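# Stack the 96-well plate from nest N1 onto N2

## Task

Pick up the 96-well plate in nest N1 and set it on top of the plate already in nest N2, seated all the way down and turned so its A1 well sits above the lower plate's A1 well. The lower plate has to stay lying flat in N2. Release the top plate and withdraw the gripper afterwards.

## Robot and tools

Robot: two 6-joint arms, left_arm and right_arm, each ending in a two-finger parallel gripper with a wrist camera. Cameras: cam_high (672x504), cam_left_wrist (504x504) and cam_right_wrist (504x504).

Frame: all poses in results use one scene frame. Its origin is on the table surface midway between the arms, +z is up, +x points away from the arms over the table, and left_arm sits on the +y side. The arm names do not refer to image sides. Arm bases (URDF root): left_arm at (+0.014, +0.245, 0) m, quat_wxyz (+0.999, 0, 0, -0.034); right_arm at (-0.014, -0.352, 0) m, quat_wxyz (+1.000, 0, 0, +0.028). Looking from the arms toward the table, N1 is the left nest (+y side) and N2 the right one (-y side). Each plate has one clipped corner marking well A1, so the upper plate's clipped corner must land over the lower plate's clipped corner.

Gripper geometry: fingers point along the gripper's +z axis and close along its y axis. end_effector_position is the point between the pads, roughly 1 cm back from the fingertips. Pad gap is 0.094 m when fully open.

execute_actions: argument actions is a list holding zero or one item; optional boolean pictures. An empty list sends nothing and returns the current state with images. Images otherwise come only when pictures is true.
- Motion item: {"rows": [[...]], "steps": n}. rows has 1 to 15 rows; steps is 1 to 15 (default 15), each step 1/30 s. Row k is used on step k; if rows run out, the final row keeps being used. An action needs at least 5 steps.
- Each row is one flat list of exactly 14 numbers covering both arms, even if one arm stays still: left_arm waist, shoulder, elbow, wrist pitch, wrist yaw, wrist roll, opening, then right_arm in that same order. Joint values are absolute target angles in radians, in the same terms as the Joint positions line, not offsets. Ranges per arm: waist -2.880 to 2.880, shoulder 0.000 to 3.142, elbow 0.000 to 3.019, wrist pitch -1.693 to 1.571, wrist yaw -1.571 to 1.571, wrist roll -2.094 to 2.094. Opening is an absolute value from -1 (closed) to +1 (fully open).
- A call is rejected, and nothing is sent, if any target sits over 0.019 rad beyond its range end and also farther out than that joint's last reported angle. True joint ends may differ from the listed ones by up to 0.019 rad; over-range targets get clipped at the real end, and a "joint sent to its limit" note may appear (possibly referring to an earlier action). No note does not prove there is room left.
- Wait item: {"steps": n}, n up to 300, no rows. It returns once n steps have elapsed since the previous result, with your reply time counted inside them.
- Timing: each result is captured 5 steps before its action finishes; those last steps run while you compose the next reply, and the next action starts after them.
- Speed: the target sent each step is held near the measured angle, within 0.264 rad (waist), 0.32 (shoulder), 0.276 (elbow), 0.33 (wrist pitch), 0.186 (wrist yaw), 0.522 (wrist roll). If targets would move the hand over 70 mm from where it is, all of that arm's targets are shrunk toward the current angles. Distant targets therefore take several actions. Very small commanded moves (a few mm) may not move the hand at all.
- Between calls the arms keep heading to the last row sent until everything nearly stops or a step is HELD; after that only a new action moves them further. Fingers already moving continue.

Results: the state line lists per arm end_effector_position (m) and end_effector_quat_wxyz in the scene frame; the reported hand position can be off, more so when reaching far. Joint positions and Joint velocities give six joints (rad, rad/s) then pad gap (m, m/s) per arm. grip_measured is the finger opening on the command scale; each gripper has a fixed error up to about 1 mm. Away from +1 and -1, fingers move to the value you command. To hold the plate keep the command below grip_measured, about 0.03 lower for a firm grip. Pad force tops out near 50 to 62 N. "joint command not followed" means a clearance check altered or blocked joint targets on some steps; the rest of the row still ran. HELD marks steps where your row was partly or wholly not sent. Joint torques follow the joint order, include offsets, scale errors and noise, and are nonzero even unloaded. MOTOR HOT appears at 85 °C; at 100 °C an OVER-TEMPERATURE FAULT stops that arm and its gripper, so it drops what it holds. Avoid long loaded holds.

zoom_image: camera (cam_high, cam_left_wrist or cam_right_wrist) and region [x0, y0, x1, y1] in pixels of that camera's latest image, origin top-left, at most 504 by 504. Gives a closer look; moves nothing.

read_manual: optional section, only "licences"; returns URDF licence text, moves nothing.

finished_scene: scene, the current scene's integer number. Answering without any tool call also ends the run.

Cautions: a drop of a few mm while placing is fine, but longer falls fail the task. Do not push anything off the table, let the arms collide or press each other, slam, or shove hard. Keep the lower plate flat in N2. Loose objects may occasionally get nudged by outside pushes. Quicker, smoother motion with less effort is preferred.

Each tool is called after ">>>" as a command line: name --argument value for each argument, lists and objects as JSON in quotes; but a table of rows of numbers goes row by row, as --pt "numbers of a row", without its own name.

## Session

>>> execute_actions --actions '[]'

Scene clock: 0.00 s of 13200.00 s.
left_arm: end_effector_position=(+0.1964, -0.2795, +0.3466) grip_measured=+1.000 end_effector_quat_wxyz=(+0.164, +0.323, +0.920, -0.152) | right_arm: end_effector_position=(+0.3159, -0.4479, +0.1577) grip_measured=+1.000 end_effector_quat_wxyz=(-0.259, -0.665, +0.699, +0.054)
Joint positions: left_arm=[-1.192  1.523  1.67  -1.272 -0.075 -0.567  0.094] | right_arm=[-0.177  1.552  1.183 -1.635  0.323 -1.569  0.094]
Joint velocities: left_arm=[-0.005 -0.015  0.007 -0.002  0.007  0.007  0.   ] | right_arm=[ 0.005 -0.005 -0.042  0.007  0.022 -0.037  0.   ]
Joint torques (N m, as the arm reports them, + toward a larger angle): no reading

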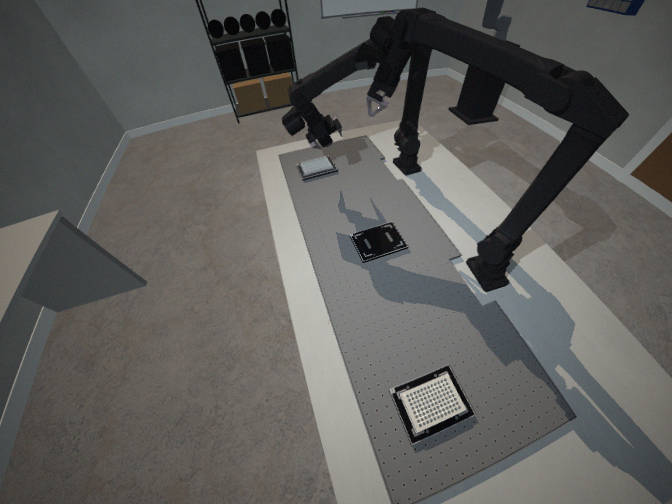

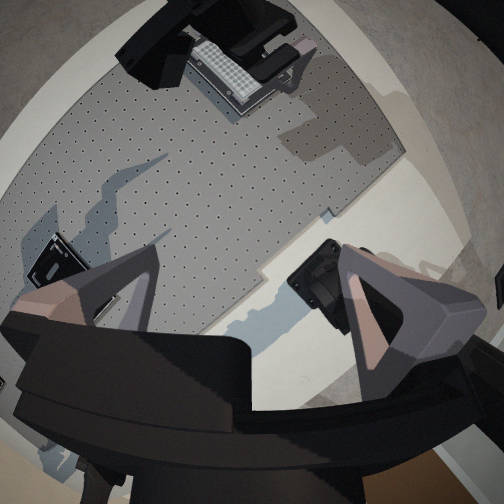

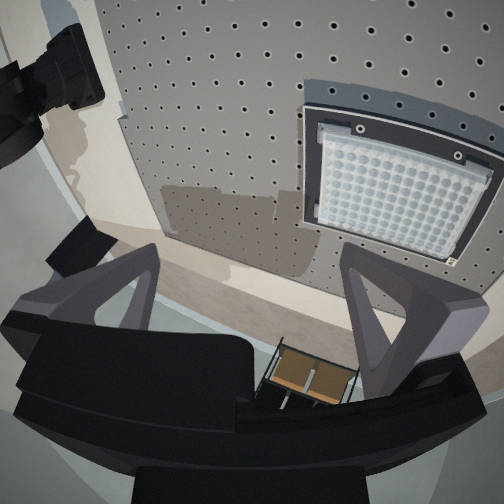

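>>> zoom_image --camera "cam_high" --region '[340,210,600,504]'

>>> zoom_image --camera "cam_high" --region '[270,120,490,300]'

>>> zoom_image --camera "cam_right_wrist" --region '[290,80,504,290]'

>>> zoom_image --camera "cam_high" --region '[380,355,490,455]'

Region (340, 210, 600, 504) of cam_high's 672x504 image, scaled by 1.714, with more detail than that image has; it fills the left 446 columns of this view, and the rest is white.

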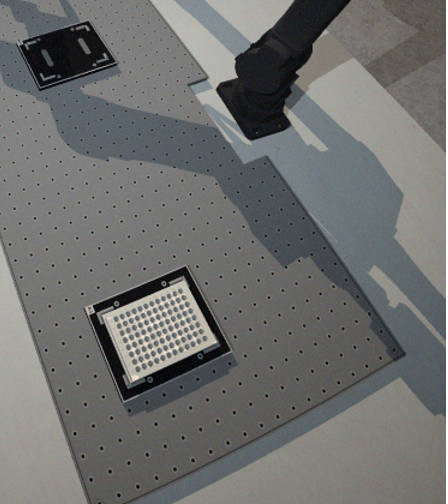

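Region (270, 120, 490, 300) of cam_high's 672x504 image, scaled by 2.291, with more detail than that image has; it fills the top 412 rows of this view, and the rest is white.

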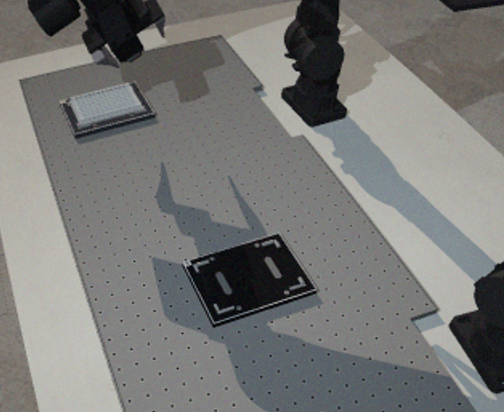

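Region (290, 80, 504, 290) of cam_right_wrist's 504x504 image, scaled by 2.355, with more detail than that image has; it fills the top 495 rows of this view, and the rest is white.

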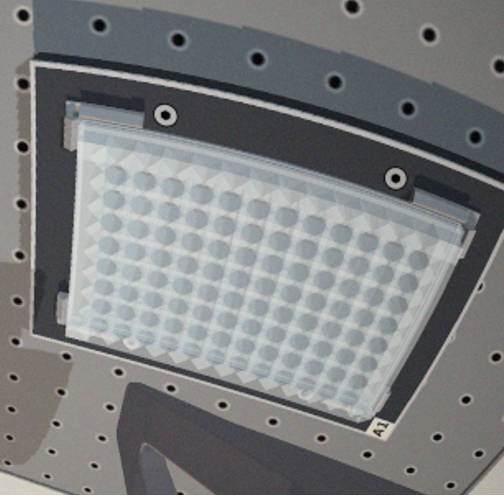

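Region (380, 355, 490, 455) of cam_high's 672x504 image, scaled by 4.582, with more detail than that image has; it fills the top 458 rows of this view, and the rest is white.

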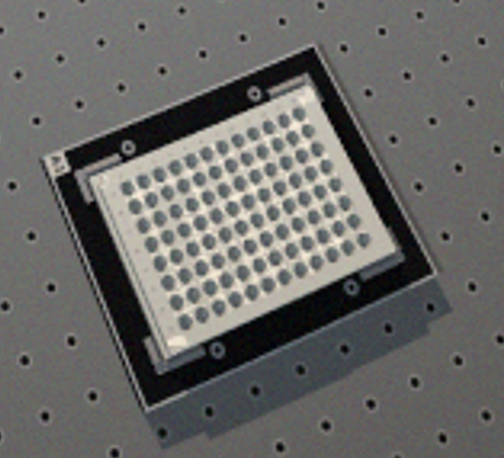

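>>> execute_actions --actions '[{"rows":[[-0.3,1.45,1.6,-1.272,0,0,1,-0.462,1.5,1.183,-1.5,0,-1.5,1]]}]'

>>> execute_actions --actions '[{"rows":[[0.747,1.448,1.131,-1.254,0,0.679,1,-0.462,1.366,1.048,-1.253,0,-0.406,1]]}]'

>>> execute_actions --actions '[{"steps":45}]' --pictures true

Scene clock: 1.00 s of 13200.00 s.
left_arm: end_effector_position=(+0.3461, -0.1766, +0.3372) grip_measured=+1.000 end_effector_quat_wxyz=(+0.180, +0.331, +0.920, -0.109) | right_arm: end_effector_position=(+0.3096, -0.5168, +0.1439) grip_measured=+1.000 end_effector_quat_wxyz=(-0.083, -0.498, +0.855, +0.118)
Joint positions: left_arm=[-0.838  1.484  1.609 -1.272 -0.007 -0.213  0.094] | right_arm=[-0.521  1.532  1.179 -1.507  0.009 -1.517  0.094]
Joint velocities: left_arm=[ 1.411 -0.034 -0.022 -0.002 -0.037  0.637  0.   ] | right_arm=[ 0.044 -0.063 -0.027 -0.002 -0.051 -0.007  0.   ]
Joint torques (N m, as the arm reports them, + toward a larger angle): left_arm=[ -0.2  -12.38   8.32   0.76  -0.01   0.2 ] | right_arm=[  1.77 -14.78   8.99   0.21  -0.46   0.07]
Steps of this call (steps 1 to 20: nothing new was sent; steps 21 to 30: the first 10 steps of this action). Readings (joint positions):
21: left_arm=[-1.182 1.520 1.665 -1.272 -0.052 -0.523] | right_arm=[-0.194 1.549 1.181 -1.615 0.240 -1.563]
22: left_arm=[-1.166 1.513 1.654 -1.272 -0.034 -0.471] | right_arm=[-0.227 1.546 1.179 -1.582 0.148 -1.555]
24: left_arm=[-1.106 1.500 1.631 -1.272 -0.016 -0.384] | right_arm=[-0.333 1.542 1.179 -1.535 0.027 -1.540]
28: left_arm=[-0.935 1.486 1.612 -1.272 -0.007 -0.258] | right_arm=[-0.506 1.536 1.179 -1.507 0.009 -1.522]
30: the state above

Scene clock: 1.50 s of 13200.00 s.
left_arm: end_effector_position=(+0.4491, +0.1469, +0.1971) grip_measured=+1.000 end_effector_quat_wxyz=(+0.058, +0.236, +0.970, +0.004) | right_arm: end_effector_position=(+0.3223, -0.4952, +0.1439) grip_measured=+1.000 end_effector_quat_wxyz=(-0.013, -0.115, +0.993, +0.007)
Joint positions: left_arm=[-0.156  1.447  1.254 -1.262 -0.006  0.253  0.094] | right_arm=[-0.456  1.368  1.033 -1.265  0.001 -0.629  0.094]
Joint velocities: left_arm=[ 1.304  0.024 -0.974 -0.007 -0.007  1.267  0.   ] | right_arm=[-0.015 -0.005 -0.037  0.051  0.007  1.473  0.   ]
Joint torques (N m, as the arm reports them, + toward a larger angle): left_arm=[  0.28 -10.07   8.94   0.34   0.02   0.17] | right_arm=[ -2.68 -10.16  10.52   0.89  -0.13   0.09]
Steps of this call (steps 1 to 5: the last 5 steps of your previous action; steps 6 to 15: the first 10 steps of this action). Readings (joint positions):
6: left_arm=[-0.540 1.481 1.591 -1.267 -0.006 -0.101] | right_arm=[-0.463 1.511 1.155 -1.451 0.001 -1.430]
7: left_arm=[-0.493 1.470 1.561 -1.262 -0.006 -0.063] | right_arm=[-0.457 1.482 1.113 -1.369 0.001 -1.329]
9: left_arm=[-0.406 1.454 1.486 -1.262 -0.006 0.012] | right_arm=[-0.455 1.426 1.050 -1.299 0.001 -1.130]
13: left_arm=[-0.242 1.446 1.330 -1.262 -0.006 0.165] | right_arm=[-0.456 1.372 1.033 -1.269 0.001 -0.750]
15: the state above

Scene clock: 3.00 s of 13200.00 s.
left_arm: end_effector_position=(+0.3298, +0.4992, +0.1483) grip_measured=+1.000 end_effector_quat_wxyz=(-0.005, -0.007, +1.000, -0.003) | right_arm: end_effector_position=(+0.3229, -0.4955, +0.1439) grip_measured=+1.000 end_effector_quat_wxyz=(-0.012, -0.009, +1.000, +0.005)
Joint positions: left_arm=[ 0.746  1.455  1.134 -1.262 -0.002  0.664  0.094] | right_arm=[-0.456  1.368  1.033 -1.262  0.001 -0.418  0.094]
Joint velocities: left_arm=[-0.005 -0.005 -0.012 -0.007  0.051 -0.037  0.   ] | right_arm=[-0.005 -0.024 -0.007 -0.002  0.007 -0.022  0.   ]
Joint torques (N m, as the arm reports them, + toward a larger angle): left_arm=[-0.61 -9.88  7.28  0.23  0.06  0.22] | right_arm=[ -2.75 -10.32  10.57   0.85  -0.09   0.11]
Kept back: nothing.
Steps of this call (steps 1 to 5: the last 5 steps of your previous action; steps 6 to 45: the robot went on to your last target). Readings (joint positions):
1: left_arm=[-0.109 1.448 1.222 -1.262 -0.005 0.297] | right_arm=[-0.456 1.368 1.033 -1.263 0.001 -0.587]
2: left_arm=[-0.058 1.449 1.194 -1.262 -0.005 0.338] | right_arm=[-0.456 1.368 1.033 -1.263 0.001 -0.552]
4: left_arm=[0.053 1.453 1.156 -1.262 -0.004 0.412] | right_arm=[-0.456 1.368 1.033 -1.262 0.001 -0.503]
8: left_arm=[0.299 1.455 1.134 -1.262 -0.004 0.516] | right_arm=[-0.456 1.368 1.033 -1.262 0.001 -0.452]
45: the state above
All arms were judged still, so your last target was given up. Only a new action makes them travel on or press farther. Fingers that are still opening or closing keep moving.

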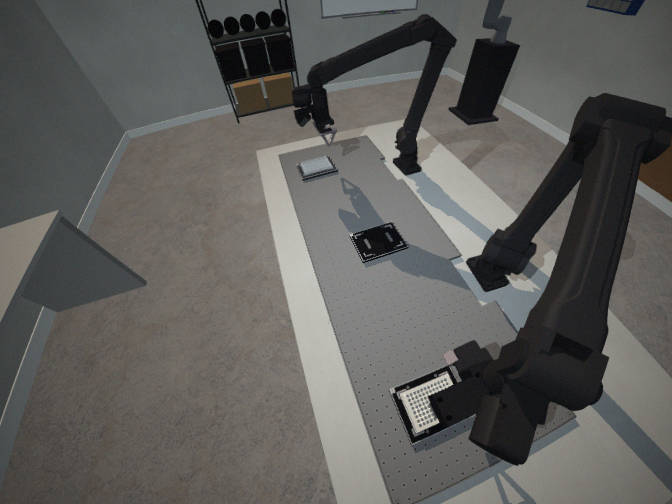

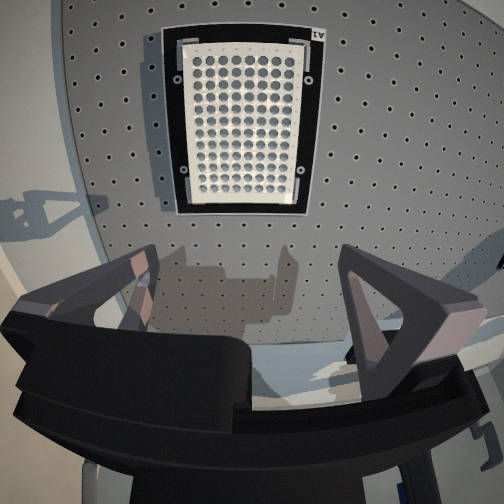

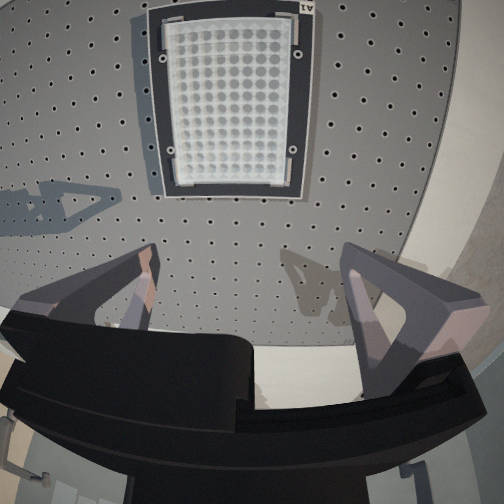

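>>> zoom_image --camera "cam_left_wrist" --region '[150,20,350,220]'

>>> zoom_image --camera "cam_right_wrist" --region '[130,0,340,210]'

Region (150, 20, 350, 220) of cam_left_wrist's 504x504 image, scaled by 2.520, with more detail than that image has.

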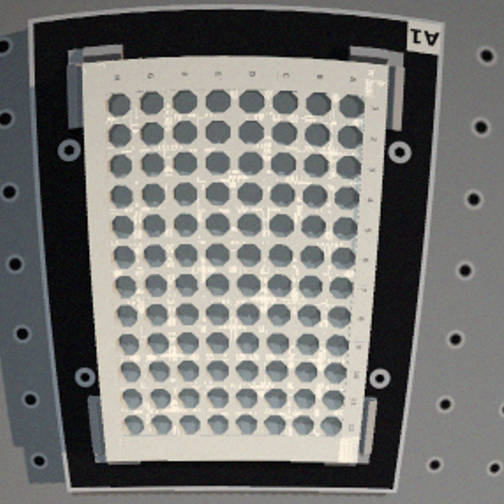

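Region (130, 0, 340, 210) of cam_right_wrist's 504x504 image, scaled by 2.400, with more detail than that image has.

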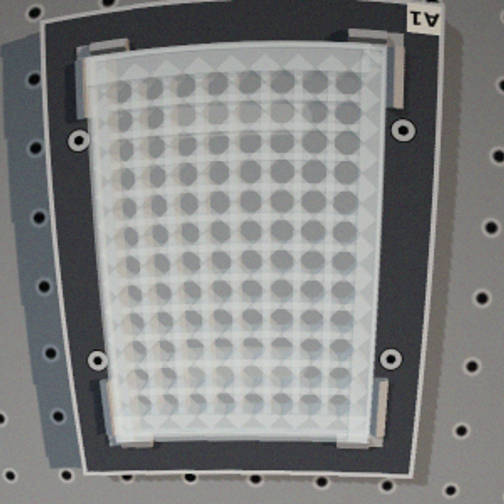

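>>> execute_actions --actions '[{"rows":[[0.73,1.48,1.13,-1.22,0,0.65,1,-0.44,1.4,1.04,-1.21,0,-0.38,1],[0.73,1.48,1.13,-1.22,0,0.65,1,-0.44,1.4,1.04,-1.21,0,-0.38,1],[0.72,1.52,1.12,-1.17,0,0.64,1,-0.42,1.45,1.04,-1.16,0,-0.35,1],[0.72,1.52,1.12,-1.17,0,0.64,1,-0.42,1.45,1.04,-1.16,0,-0.35,1],[0.71,1.56,1.12,-1.12,0,0.63,1,-0.39,1.5,1.04,-1.1,0,-0.33,1],[0.71,1.56,1.12,-1.12,0,0.63,1,-0.39,1.5,1.04,-1.1,0,-0.33,1],[0.7,1.59,1.11,-1.09,0,0.63,1,-0.38,1.53,1.04,-1.07,0,-0.31,1],[0.694,1.614,1.109,-1.058,0,0.615,1,-0.367,1.553,1.04,-1.044,0,-0.30,1]]}]'

>>> execute_actions --actions '[{"steps":15}]' --pictures true

Scene clock: 3.83 s of 13200.00 s.
left_arm: end_effector_position=(+0.3681, +0.5083, +0.0940) grip_measured=+1.000 end_effector_quat_wxyz=(+0.008, +0.001, +1.000, +0.008) | right_arm: end_effector_position=(+0.3762, -0.4832, +0.0841) grip_measured=+1.000 end_effector_quat_wxyz=(+0.004, -0.008, +1.000, -0.002)
Joint positions: left_arm=[ 0.707  1.578  1.12  -1.09  -0.002  0.643  0.094] | right_arm=[-0.378  1.529  1.032 -1.066  0.001 -0.338  0.094]
Joint velocities: left_arm=[-0.181  0.65  -0.11   0.339 -0.022 -0.139  0.   ] | right_arm=[ 0.288  0.669 -0.012  0.291 -0.022  0.227  0.   ]
Joint torques (N m, as the arm reports them, + toward a larger angle): left_arm=[ -0.94 -11.17   6.78   0.17   0.04  -0.11] | right_arm=[ -2.97 -13.48   9.23   0.46  -0.1    0.14]
Steps of this call (steps 1 to 15: nothing new was sent; steps 16 to 25: the first 10 steps of this action). Readings (joint positions):
16: left_arm=[0.745 1.455 1.133 -1.258 -0.002 0.664] | right_arm=[-0.455 1.368 1.032 -1.254 0.001 -0.413]
17: left_arm=[0.745 1.455 1.133 -1.251 -0.002 0.664] | right_arm=[-0.454 1.370 1.032 -1.242 0.001 -0.409]
19: left_arm=[0.740 1.465 1.130 -1.219 -0.002 0.661] | right_arm=[-0.446 1.386 1.032 -1.202 0.001 -0.392]
23: left_arm=[0.719 1.532 1.126 -1.127 -0.002 0.649] | right_arm=[-0.402 1.476 1.032 -1.101 0.001 -0.353]
25: the state above

Scene clock: 4.33 s of 13200.00 s.
left_arm: end_effector_position=(+0.3643, +0.5003, +0.0694) grip_measured=+1.000 end_effector_quat_wxyz=(-0.011, +0.000, +1.000, -0.007) | right_arm: end_effector_position=(+0.3770, -0.4762, +0.0660) grip_measured=+1.000 end_effector_quat_wxyz=(-0.012, -0.004, +1.000, +0.003)
Joint positions: left_arm=[ 0.698  1.62   1.098 -1.075 -0.002  0.631  0.094] | right_arm=[-0.361  1.57   1.027 -1.052  0.001 -0.312  0.094]
Joint velocities: left_arm=[-0.015 -0.015  0.002 -0.007 -0.066 -0.007  0.   ] | right_arm=[-0.005 -0.005 -0.007  0.002 -0.081  0.11   0.   ]
Joint torques (N m, as the arm reports them, + toward a larger angle): left_arm=[ -0.99 -11.4    7.62   0.56   0.05  -0.12] | right_arm=[ -3.15 -14.14   9.5    0.85  -0.13   0.12]
Kept back: nothing.
Steps of this call (steps 1 to 5: the last 5 steps of your previous action; steps 6 to 15: the robot went on to your last target). Readings (joint positions):
1: left_arm=[0.703 1.598 1.116 -1.082 -0.002 0.640] | right_arm=[-0.369 1.549 1.032 -1.059 0.001 -0.333]
2: left_arm=[0.699 1.613 1.111 -1.078 -0.002 0.638] | right_arm=[-0.364 1.562 1.030 -1.056 0.001 -0.329]
4: left_arm=[0.698 1.629 1.102 -1.077 -0.002 0.635] | right_arm=[-0.361 1.570 1.027 -1.054 0.001 -0.323]
8: left_arm=[0.698 1.626 1.098 -1.075 -0.002 0.633] | right_arm=[-0.361 1.570 1.027 -1.052 0.001 -0.316]
15: the state above

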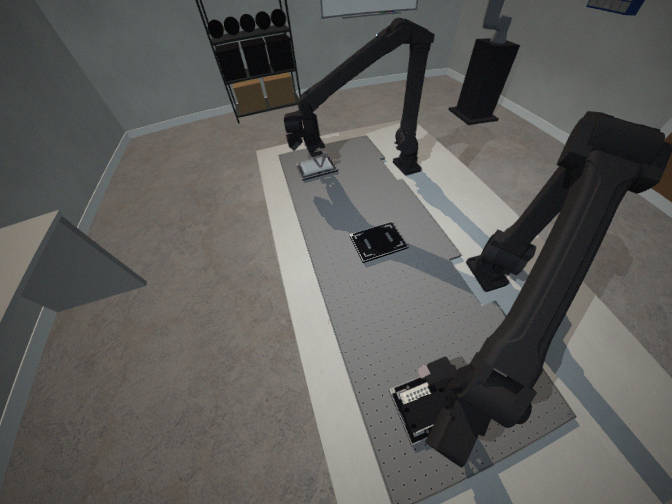

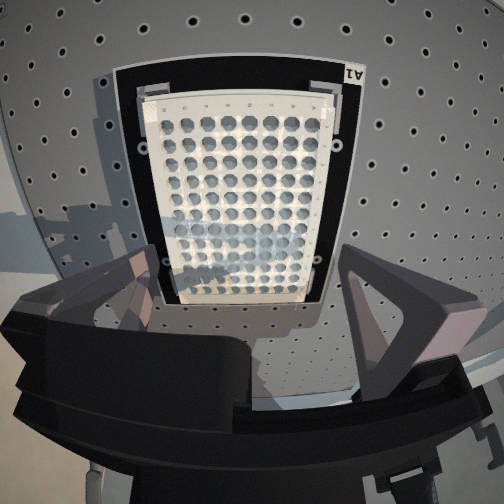

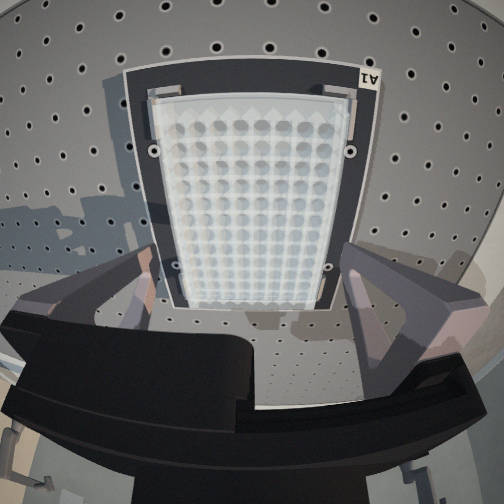

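>>> execute_actions --actions '[{"rows":[[0.696,1.62,1.1,-1.03,0,0.615,1,-0.367,1.553,1.04,-1.044,0,-0.30,1],[0.696,1.62,1.1,-1.02,0,0.615,1,-0.367,1.553,1.04,-1.044,0,-0.30,1],[0.696,1.63,1.09,-1.01,0,0.615,1,-0.367,1.553,1.04,-1.044,0,-0.30,1],[0.696,1.63,1.09,-1.0,0,0.615,1,-0.367,1.553,1.04,-1.044,0,-0.30,1],[0.696,1.64,1.085,-0.99,0,0.615,1,-0.367,1.553,1.04,-1.044,0,-0.30,1],[0.696,1.654,1.078,-0.985,0,0.615,1,-0.367,1.553,1.04,-1.044,0,-0.30,1]]}]'

>>> execute_actions --actions '[{"steps":12}]' --pictures true

Scene clock: 4.97 s of 13200.00 s.
left_arm: end_effector_position=(+0.3717, +0.5057, +0.0594) grip_measured=+1.000 end_effector_quat_wxyz=(+0.006, +0.000, +1.000, +0.006) | right_arm: end_effector_position=(+0.3770, -0.4762, +0.0660) grip_measured=+1.000 end_effector_quat_wxyz=(-0.012, -0.003, +1.000, +0.003)
Joint positions: left_arm=[ 0.698  1.631  1.082 -1.005 -0.002  0.63   0.094] | right_arm=[-0.361  1.57   1.027 -1.052  0.001 -0.311  0.094]
Joint velocities: left_arm=[ 0.005  0.093 -0.051 -0.002 -0.051  0.081  0.   ] | right_arm=[-0.005 -0.015  0.002  0.007 -0.037  0.022  0.   ]
Joint torques (N m, as the arm reports them, + toward a larger angle): left_arm=[-0.82 -9.86  6.75  0.69  0.05 -0.12] | right_arm=[ -2.65 -13.95   9.4    0.87  -0.1    0.12]
Steps of this call (steps 1 to 9: the robot went on to your last target; steps 10 to 19: the first 10 steps of this action). Readings (joint positions):
10: left_arm=[0.698 1.620 1.098 -1.071 -0.002 0.630] | right_arm=[-0.361 1.570 1.027 -1.052 0.001 -0.311]
11: left_arm=[0.698 1.620 1.098 -1.061 -0.002 0.630] | right_arm=[-0.361 1.570 1.027 -1.052 0.001 -0.311]
13: left_arm=[0.698 1.620 1.096 -1.039 -0.002 0.630] | right_arm=[-0.361 1.570 1.027 -1.052 0.001 -0.311]
17: left_arm=[0.698 1.624 1.086 -1.008 -0.002 0.630] | right_arm=[-0.361 1.570 1.027 -1.052 0.001 -0.311]
19: the state above

Scene clock: 5.37 s of 13200.00 s.
left_arm: end_effector_position=(+0.3697, +0.5042, +0.0542) grip_measured=+1.000 end_effector_quat_wxyz=(+0.001, +0.000, +1.000, +0.002) | right_arm: end_effector_position=(+0.3770, -0.4762, +0.0660) grip_measured=+1.000 end_effector_quat_wxyz=(-0.012, -0.003, +1.000, +0.003)
Joint positions: left_arm=[ 0.698  1.64   1.078 -1.005 -0.002  0.63   0.094] | right_arm=[-0.361  1.57   1.027 -1.052  0.001 -0.311  0.094]
Joint velocities: left_arm=[-0.005 -0.005  0.007 -0.017  0.007 -0.051  0.   ] | right_arm=[-0.005 -0.015 -0.012 -0.012 -0.007 -0.007  0.   ]
Joint torques (N m, as the arm reports them, + toward a larger angle): left_arm=[ -0.82 -10.13   6.75   0.68   0.05  -0.11] | right_arm=[ -2.72 -14.21   9.49   0.76  -0.12   0.11]
Kept back: nothing.
Steps of this call (steps 1 to 5: the last 5 steps of your previous action; steps 6 to 12: the robot went on to your last target). Readings (joint positions):
1: left_arm=[0.698 1.634 1.080 -1.005 -0.002 0.630] | right_arm=[-0.361 1.570 1.027 -1.052 0.001 -0.311]
2: left_arm=[0.698 1.636 1.079 -1.005 -0.002 0.630] | right_arm=[-0.361 1.570 1.027 -1.052 0.001 -0.311]
4: left_arm=[0.698 1.639 1.078 -1.005 -0.002 0.630] | right_arm=[-0.361 1.570 1.027 -1.052 0.001 -0.311]
8: left_arm=[0.698 1.640 1.078 -1.005 -0.002 0.630] | right_arm=[-0.361 1.570 1.027 -1.052 0.001 -0.311]
12: the state above

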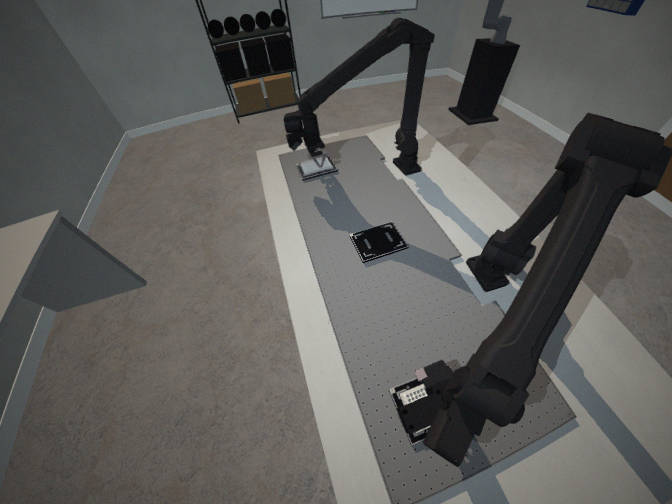

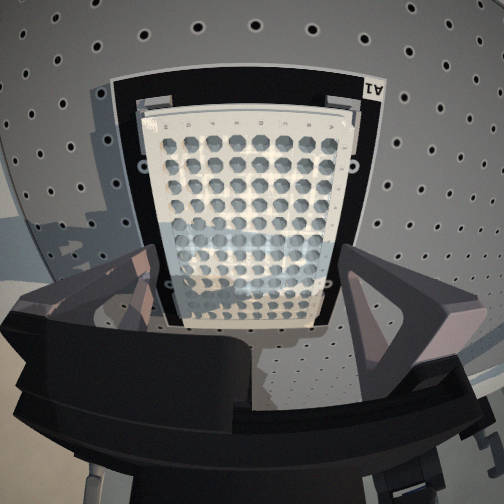

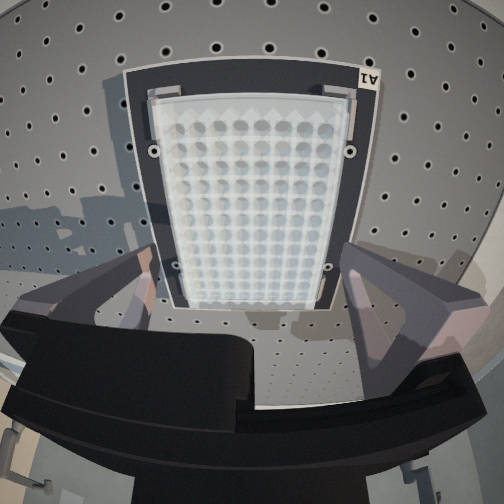

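>>> execute_actions --actions '[{"rows":[[0.696,1.674,1.064,-0.956,0,0.615,1,-0.367,1.5,1.04,-1.09,0,-0.30,1]]}]'

>>> execute_actions --actions '[{"steps":8}]' --pictures true

Scene clock: 6.00 s of 13200.00 s.
left_arm: end_effector_position=(+0.3706, +0.5049, +0.0439) grip_measured=+1.000 end_effector_quat_wxyz=(+0.002, -0.000, +1.000, +0.003) | right_arm: end_effector_position=(+0.3730, -0.4749, +0.0875) grip_measured=+1.000 end_effector_quat_wxyz=(+0.000, -0.003, +1.000, -0.001)
Joint positions: left_arm=[ 0.698  1.655  1.066 -0.974 -0.002  0.63   0.094] | right_arm=[-0.361  1.515  1.027 -1.082  0.001 -0.311  0.094]
Joint velocities: left_arm=[ 0.005 -0.024  0.002  0.007 -0.022 -0.037  0.   ] | right_arm=[ 0.005 -0.005  0.012 -0.002  0.007 -0.022  0.   ]
Joint torques (N m, as the arm reports them, + toward a larger angle): left_arm=[-0.68 -9.9   6.44  0.62  0.05 -0.11] | right_arm=[ -2.66 -13.74   9.86   0.2   -0.09   0.11]
Steps of this call (steps 1 to 9: the robot went on to your last target; steps 10 to 19: the first 10 steps of this action). Readings (joint positions):
10: left_arm=[0.698 1.640 1.076 -0.999 -0.002 0.630] | right_arm=[-0.361 1.567 1.027 -1.057 0.001 -0.311]
11: left_arm=[0.698 1.641 1.073 -0.989 -0.002 0.630] | right_arm=[-0.361 1.562 1.027 -1.067 0.001 -0.311]
13: left_arm=[0.698 1.647 1.070 -0.979 -0.002 0.630] | right_arm=[-0.361 1.546 1.027 -1.077 0.001 -0.311]
17: left_arm=[0.698 1.655 1.066 -0.975 -0.002 0.630] | right_arm=[-0.361 1.518 1.027 -1.081 0.001 -0.311]
19: the state above

Scene clock: 6.27 s of 13200.00 s.
left_arm: end_effector_position=(+0.3706, +0.5049, +0.0439) grip_measured=+1.000 end_effector_quat_wxyz=(+0.002, -0.000, +1.000, +0.003) | right_arm: end_effector_position=(+0.3729, -0.4749, +0.0875) grip_measured=+1.000 end_effector_quat_wxyz=(+0.000, -0.003, +1.000, -0.001)
Joint positions: left_arm=[ 0.698  1.655  1.066 -0.974 -0.002  0.63   0.094] | right_arm=[-0.361  1.515  1.027 -1.082  0.001 -0.311  0.094]
Joint velocities: left_arm=[-0.005 -0.005 -0.007  0.007  0.037 -0.037  0.   ] | right_arm=[-0.015  0.005 -0.007  0.017 -0.022  0.037  0.   ]
Joint torques (N m, as the arm reports them, + toward a larger angle): left_arm=[-0.76 -9.9   6.5   0.63  0.05 -0.12] | right_arm=[ -2.52 -13.21   9.78   0.33  -0.1    0.12]
Kept back: nothing.
Steps of this call (steps 1 to 5: the last 5 steps of your previous action; steps 6 to 8: the robot went on to your last target). Readings (joint positions):
1: left_arm=[0.698 1.655 1.066 -0.974 -0.002 0.630] | right_arm=[-0.361 1.515 1.027 -1.082 0.001 -0.311]
2: left_arm=[0.698 1.655 1.066 -0.974 -0.002 0.630] | right_arm=[-0.361 1.515 1.027 -1.082 0.001 -0.311]
4: left_arm=[0.698 1.655 1.066 -0.974 -0.002 0.630] | right_arm=[-0.361 1.515 1.027 -1.082 0.001 -0.311]
8: the state above

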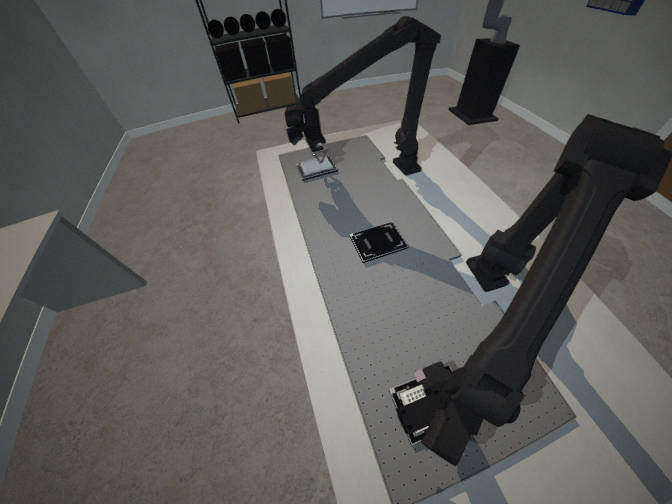

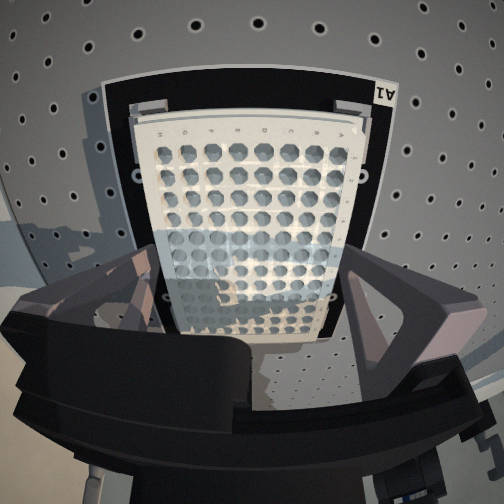

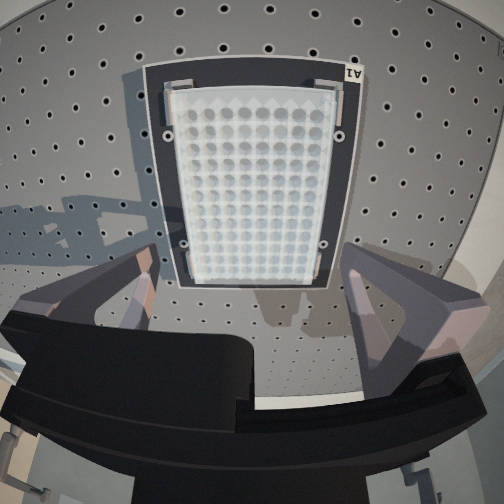

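>>> execute_actions --actions '[{"rows":[[0.696,1.683,1.064,-0.956,0,0.615,0.95,-0.367,1.5,1.04,-1.09,0,-0.30,1]],"steps":8}]'

>>> execute_actions --actions '[{"rows":[[0.696,1.683,1.064,-0.956,0,0.615,0.7,-0.367,1.5,1.04,-1.09,0,-0.30,1]]}]' --pictures true

>>> zoom_image --camera "cam_high" --region '[370,350,500,460]'

Scene clock: 6.57 s of 13200.00 s.
left_arm: end_effector_position=(+0.3705, +0.5049, +0.0437) grip_measured=+0.954 end_effector_quat_wxyz=(+0.002, -0.000, +1.000, +0.003) | right_arm: end_effector_position=(+0.3729, -0.4749, +0.0875) grip_measured=+1.000 end_effector_quat_wxyz=(+0.000, -0.003, +1.000, -0.001)
Joint positions: left_arm=[ 0.698  1.656  1.066 -0.974 -0.002  0.63   0.092] | right_arm=[-0.361  1.515  1.027 -1.082  0.001 -0.311  0.094]
Joint velocities: left_arm=[-0.005 -0.005 -0.002 -0.007 -0.051  0.081 -0.003] | right_arm=[-0.005 -0.005  0.022 -0.017 -0.095  0.007  0.   ]
Joint torques (N m, as the arm reports them, + toward a larger angle): left_arm=[-0.88 -9.26  6.49  0.61  0.05 -0.11] | right_arm=[ -2.48 -12.67   9.74   0.13  -0.12   0.11]
Steps of this call (steps 1 to 6: the robot went on to your last target; steps 7 to 9: the first 3 steps of this action). Readings (joint positions):
7: left_arm=[0.698 1.655 1.066 -0.974 -0.002 0.630] | right_arm=[-0.361 1.515 1.027 -1.082 0.001 -0.311]
8: left_arm=[0.698 1.656 1.066 -0.974 -0.002 0.630] | right_arm=[-0.361 1.515 1.027 -1.082 0.001 -0.311]
9: the state above

Scene clock: 7.07 s of 13200.00 s.
left_arm: end_effector_position=(+0.3707, +0.5046, +0.0437) grip_measured=+0.761 end_effector_quat_wxyz=(+0.003, -0.001, +1.000, +0.002) | right_arm: end_effector_position=(+0.3729, -0.4749, +0.0875) grip_measured=+1.000 end_effector_quat_wxyz=(+0.000, -0.003, +1.000, -0.001)
Joint positions: left_arm=[ 0.698  1.656  1.066 -0.974 -0.     0.629  0.083] | right_arm=[-0.361  1.515  1.027 -1.082  0.001 -0.311  0.094]
Joint velocities: left_arm=[-0.005 -0.005  0.002 -0.012  0.007 -0.095  0.   ] | right_arm=[-0.015  0.005  0.007 -0.012 -0.095 -0.051  0.   ]
Joint torques (N m, as the arm reports them, + toward a larger angle): left_arm=[-0.76 -9.3   6.46  0.63 -0.03 -0.1 ] | right_arm=[ -2.54 -13.53   9.74   0.3   -0.08   0.14]
Steps of this call (steps 1 to 5: the last 5 steps of your previous action; steps 6 to 15: the first 10 steps of this action). Readings (joint positions):
6: left_arm=[0.698 1.656 1.066 -0.974 -0.002 0.630] | right_arm=[-0.361 1.515 1.027 -1.082 0.001 -0.311]
7: left_arm=[0.698 1.656 1.066 -0.974 -0.001 0.630] | right_arm=[-0.361 1.515 1.027 -1.082 0.001 -0.311]
9: left_arm=[0.698 1.656 1.066 -0.974 -0.000 0.629] | right_arm=[-0.361 1.515 1.027 -1.082 0.001 -0.311]
13: left_arm=[0.698 1.656 1.066 -0.974 -0.000 0.629] | right_arm=[-0.361 1.515 1.027 -1.082 0.001 -0.311]
15: the state above

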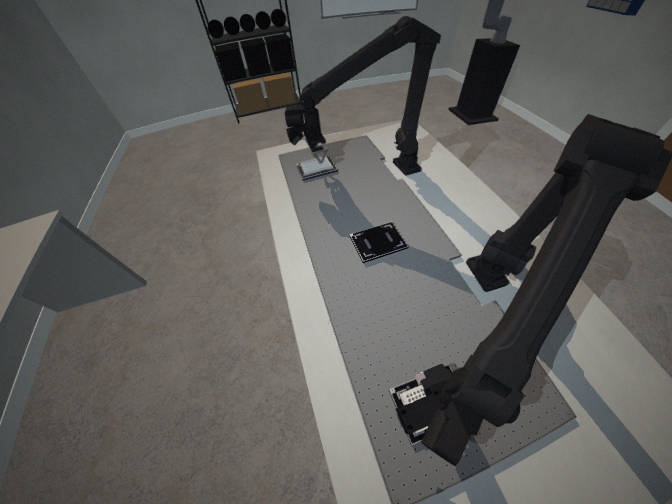

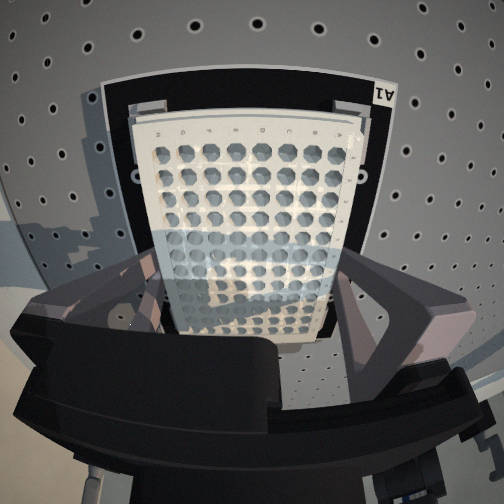

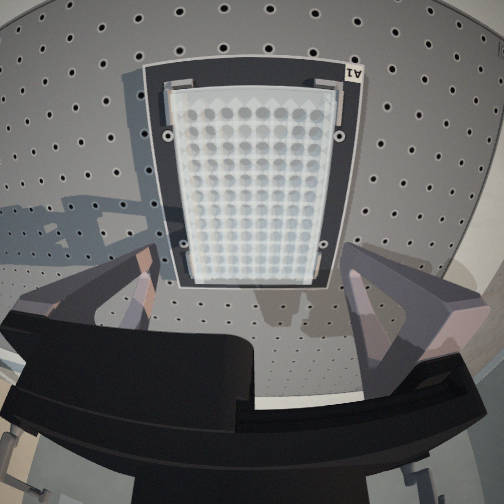

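Region (370, 350, 500, 460) of cam_high's 672x504 image, scaled by 3.877, with more detail than that image has; it fills the top 426 rows of this view, and the rest is white.

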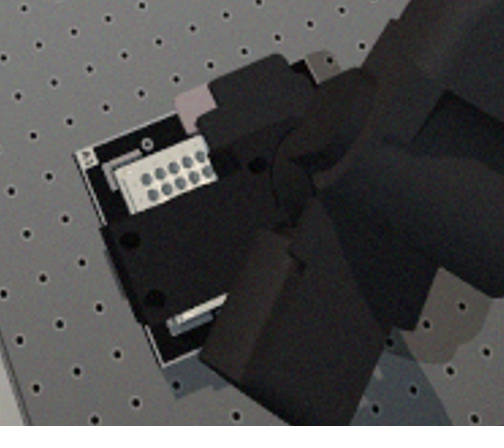

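>>> execute_actions --actions '[{"rows":[[0.698,1.64,1.085,-0.98,0,0.63,0.7,-0.4,1.45,1.04,-1.15,0,-0.30,1],[0.698,1.63,1.09,-0.99,0,0.63,0.7,-0.4,1.45,1.04,-1.15,0,-0.30,1],[0.698,1.62,1.095,-1.0,0,0.63,0.7,-0.45,1.45,1.04,-1.15,0,-0.30,1],[0.698,1.61,1.1,-1.015,0,0.63,0.7,-0.45,1.45,1.04,-1.15,0,-0.30,1],[0.698,1.6,1.11,-1.03,0,0.63,0.7,-0.5,1.45,1.04,-1.15,0,-0.30,1],[0.698,1.59,1.115,-1.05,0,0.63,0.7,-0.5,1.45,1.04,-1.15,0,-0.30,1],[0.698,1.58,1.12,-1.07,0,0.63,0.7,-0.55,1.45,1.04,-1.15,0,-0.30,1],[0.698,1.57,1.13,-1.09,0,0.63,0.7,-0.55,1.45,1.04,-1.15,0,-0.30,1],[0.698,1.56,1.14,-1.12,0,0.63,0.7,-0.6,1.45,1.04,-1.15,0,-0.30,1],[0.698,1.55,1.15,-1.15,0,0.63,0.7,-0.6,1.45,1.04,-1.15,0,0.5,1]]}]' --pictures true

Scene clock: 7.63 s of 13200.00 s.
left_arm: end_effector_position=(+0.3608, +0.4974, +0.0793) grip_measured=+0.761 end_effector_quat_wxyz=(-0.005, -0.001, +1.000, -0.003) | right_arm: end_effector_position=(+0.3296, -0.5426, +0.1052) grip_measured=+1.000 end_effector_quat_wxyz=(-0.005, +0.138, +0.990, +0.003)
Joint positions: left_arm=[ 0.698  1.588  1.089 -1.084 -0.     0.629  0.083] | right_arm=[-0.561  1.467  1.026 -1.141 -0.001 -0.227  0.094]
Joint velocities: left_arm=[-0.005 -0.337  0.276 -0.74   0.007 -0.022  0.001] | right_arm=[-0.874 -0.005 -0.017  0.007 -0.037  2.908  0.   ]
Joint torques (N m, as the arm reports them, + toward a larger angle): left_arm=[ -0.65 -11.78  10.15  -0.51  -0.03   0.07] | right_arm=[ -1.07 -12.9   10.01   0.1   -0.01   0.07]
Steps of this call (steps 1 to 5: the last 5 steps of your previous action; steps 6 to 7: the robot went on to your last target; steps 8 to 17: the first 10 steps of this action). Readings (joint positions):
8: left_arm=[0.698 1.655 1.066 -0.974 -0.000 0.629] | right_arm=[-0.363 1.513 1.027 -1.093 0.001 -0.311]
9: left_arm=[0.698 1.653 1.066 -0.974 -0.000 0.629] | right_arm=[-0.368 1.508 1.026 -1.111 0.001 -0.311]
11: left_arm=[0.698 1.646 1.066 -0.980 -0.000 0.629] | right_arm=[-0.392 1.494 1.026 -1.133 -0.001 -0.311]
15: left_arm=[0.698 1.611 1.073 -1.038 -0.000 0.629] | right_arm=[-0.498 1.470 1.026 -1.140 -0.001 -0.311]
17: the state above

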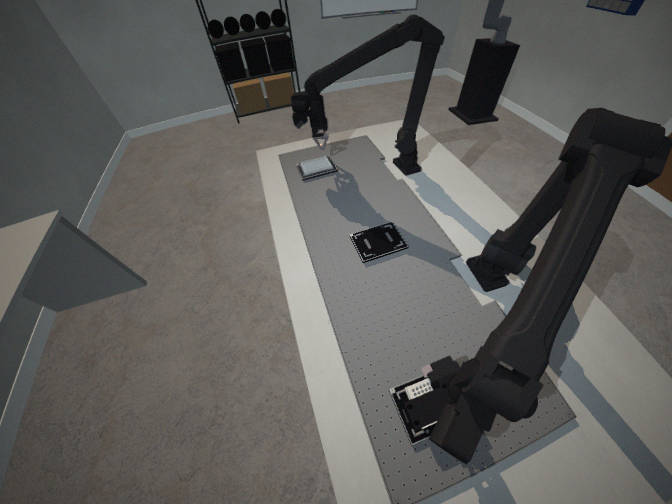

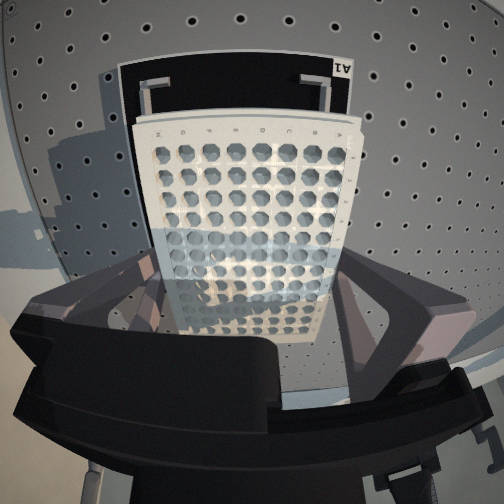

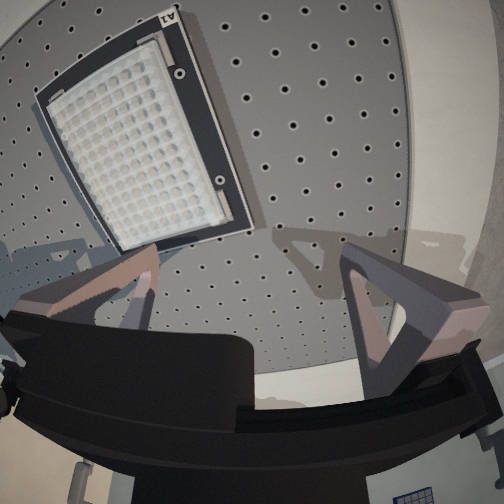

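>>> execute_actions --actions '[{"rows":[[-0.894,1.7,1.34,-1.19,0,-0.975,0.7,-0.6,1.45,1.04,-1.15,0,0.5,1]]}]'

>>> execute_actions --actions '[{"steps":45}]' --pictures true

Scene clock: 8.13 s of 13200.00 s.
left_arm: end_effector_position=(+0.4823, +0.3787, +0.1122) grip_measured=+0.761 end_effector_quat_wxyz=(+0.018, -0.076, +0.997, +0.006) | right_arm: end_effector_position=(+0.3208, -0.5575, +0.1052) grip_measured=+1.000 end_effector_quat_wxyz=(-0.006, +0.483, +0.875, -0.000)
Joint positions: left_arm=[ 0.344  1.661  1.276 -1.148 -0.005  0.125  0.083] | right_arm=[-0.604  1.467  1.026 -1.141  0.001  0.461  0.094]
Joint velocities: left_arm=[-1.392  0.2    0.061  0.002 -0.007 -1.473  0.   ] | right_arm=[-0.005 -0.005  0.002 -0.012  0.022  0.139  0.   ]
Joint torques (N m, as the arm reports them, + toward a larger angle): left_arm=[ -1.38 -12.12   9.37  -0.83   0.01  -0.06] | right_arm=[ -2.32 -13.21   9.98   0.04   0.01   0.15]
Steps of this call (steps 1 to 5: the last 5 steps of your previous action; steps 6 to 15: the first 10 steps of this action). Readings (joint positions):
6: left_arm=[0.688 1.542 1.132 -1.135 -0.004 0.587] | right_arm=[-0.624 1.467 1.026 -1.141 0.001 0.278]
7: left_arm=[0.670 1.553 1.153 -1.144 -0.005 0.537] | right_arm=[-0.620 1.467 1.026 -1.141 0.001 0.321]
9: left_arm=[0.608 1.586 1.202 -1.148 -0.005 0.436] | right_arm=[-0.611 1.467 1.026 -1.141 0.001 0.382]
13: left_arm=[0.439 1.644 1.265 -1.148 -0.005 0.229] | right_arm=[-0.604 1.467 1.026 -1.141 0.001 0.445]
15: the state above

Scene clock: 9.63 s of 13200.00 s.
left_arm: end_effector_position=(+0.2976, -0.1577, +0.1110) grip_measured=+0.761 end_effector_quat_wxyz=(+0.004, -0.001, +1.000, -0.008) | right_arm: end_effector_position=(+0.3208, -0.5575, +0.1052) grip_measured=+1.000 end_effector_quat_wxyz=(-0.006, +0.495, +0.869, -0.000)
Joint positions: left_arm=[-0.889  1.687  1.307 -1.172  0.002 -0.959  0.083] | right_arm=[-0.604  1.467  1.026 -1.141  0.001  0.489  0.094]
Joint velocities: left_arm=[ 0.015 -0.015 -0.002 -0.002  0.066 -0.051  0.001] | right_arm=[-0.005 -0.005  0.012 -0.012 -0.066  0.037  0.   ]
Joint torques (N m, as the arm reports them, + toward a larger angle): left_arm=[ -1.11 -11.77   9.79  -0.76  -0.3   -0.11] | right_arm=[ -1.71 -13.15   9.97   0.13   0.02   0.11]
Kept back: nothing.
Steps of this call (steps 1 to 5: the last 5 steps of your previous action; steps 6 to 45: the robot went on to your last target). Readings (joint positions):
1: left_arm=[0.295 1.668 1.277 -1.148 -0.005 0.073] | right_arm=[-0.604 1.467 1.026 -1.141 0.001 0.466]
2: left_arm=[0.245 1.672 1.278 -1.148 -0.005 0.022] | right_arm=[-0.604 1.467 1.026 -1.141 0.001 0.471]
4: left_arm=[0.145 1.679 1.278 -1.148 -0.005 -0.081] | right_arm=[-0.604 1.467 1.026 -1.141 0.001 0.477]
8: left_arm=[-0.060 1.683 1.278 -1.148 -0.005 -0.286] | right_arm=[-0.604 1.467 1.026 -1.141 0.001 0.484]
45: the state above

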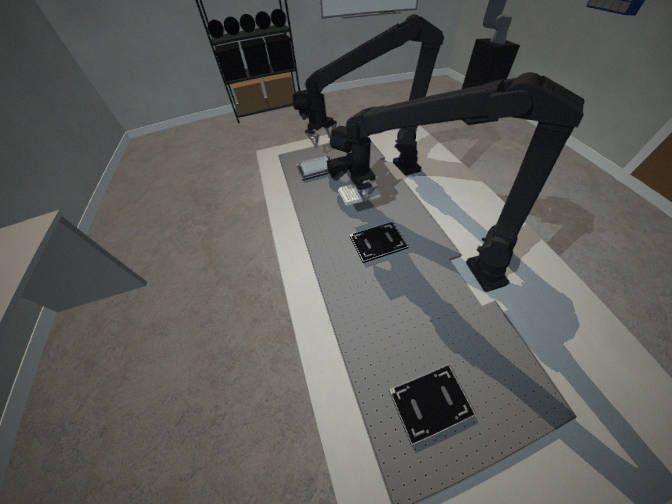

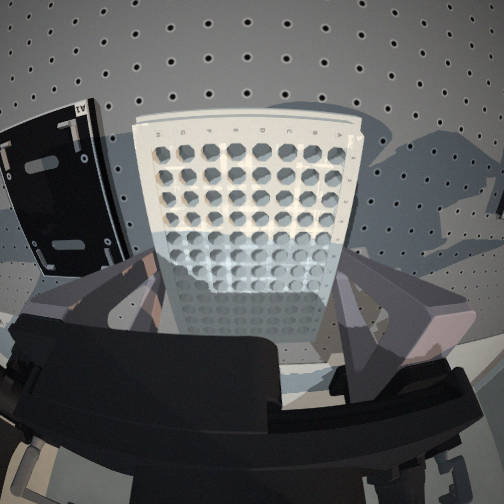

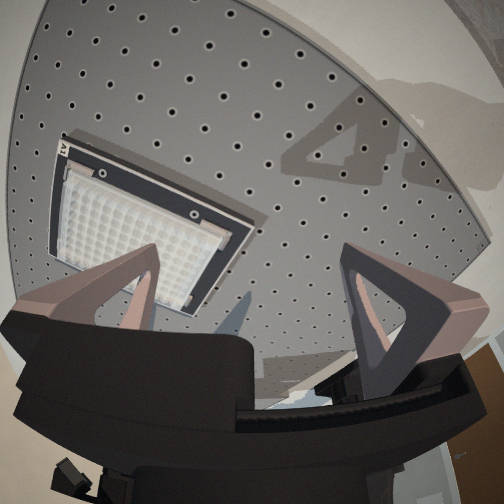

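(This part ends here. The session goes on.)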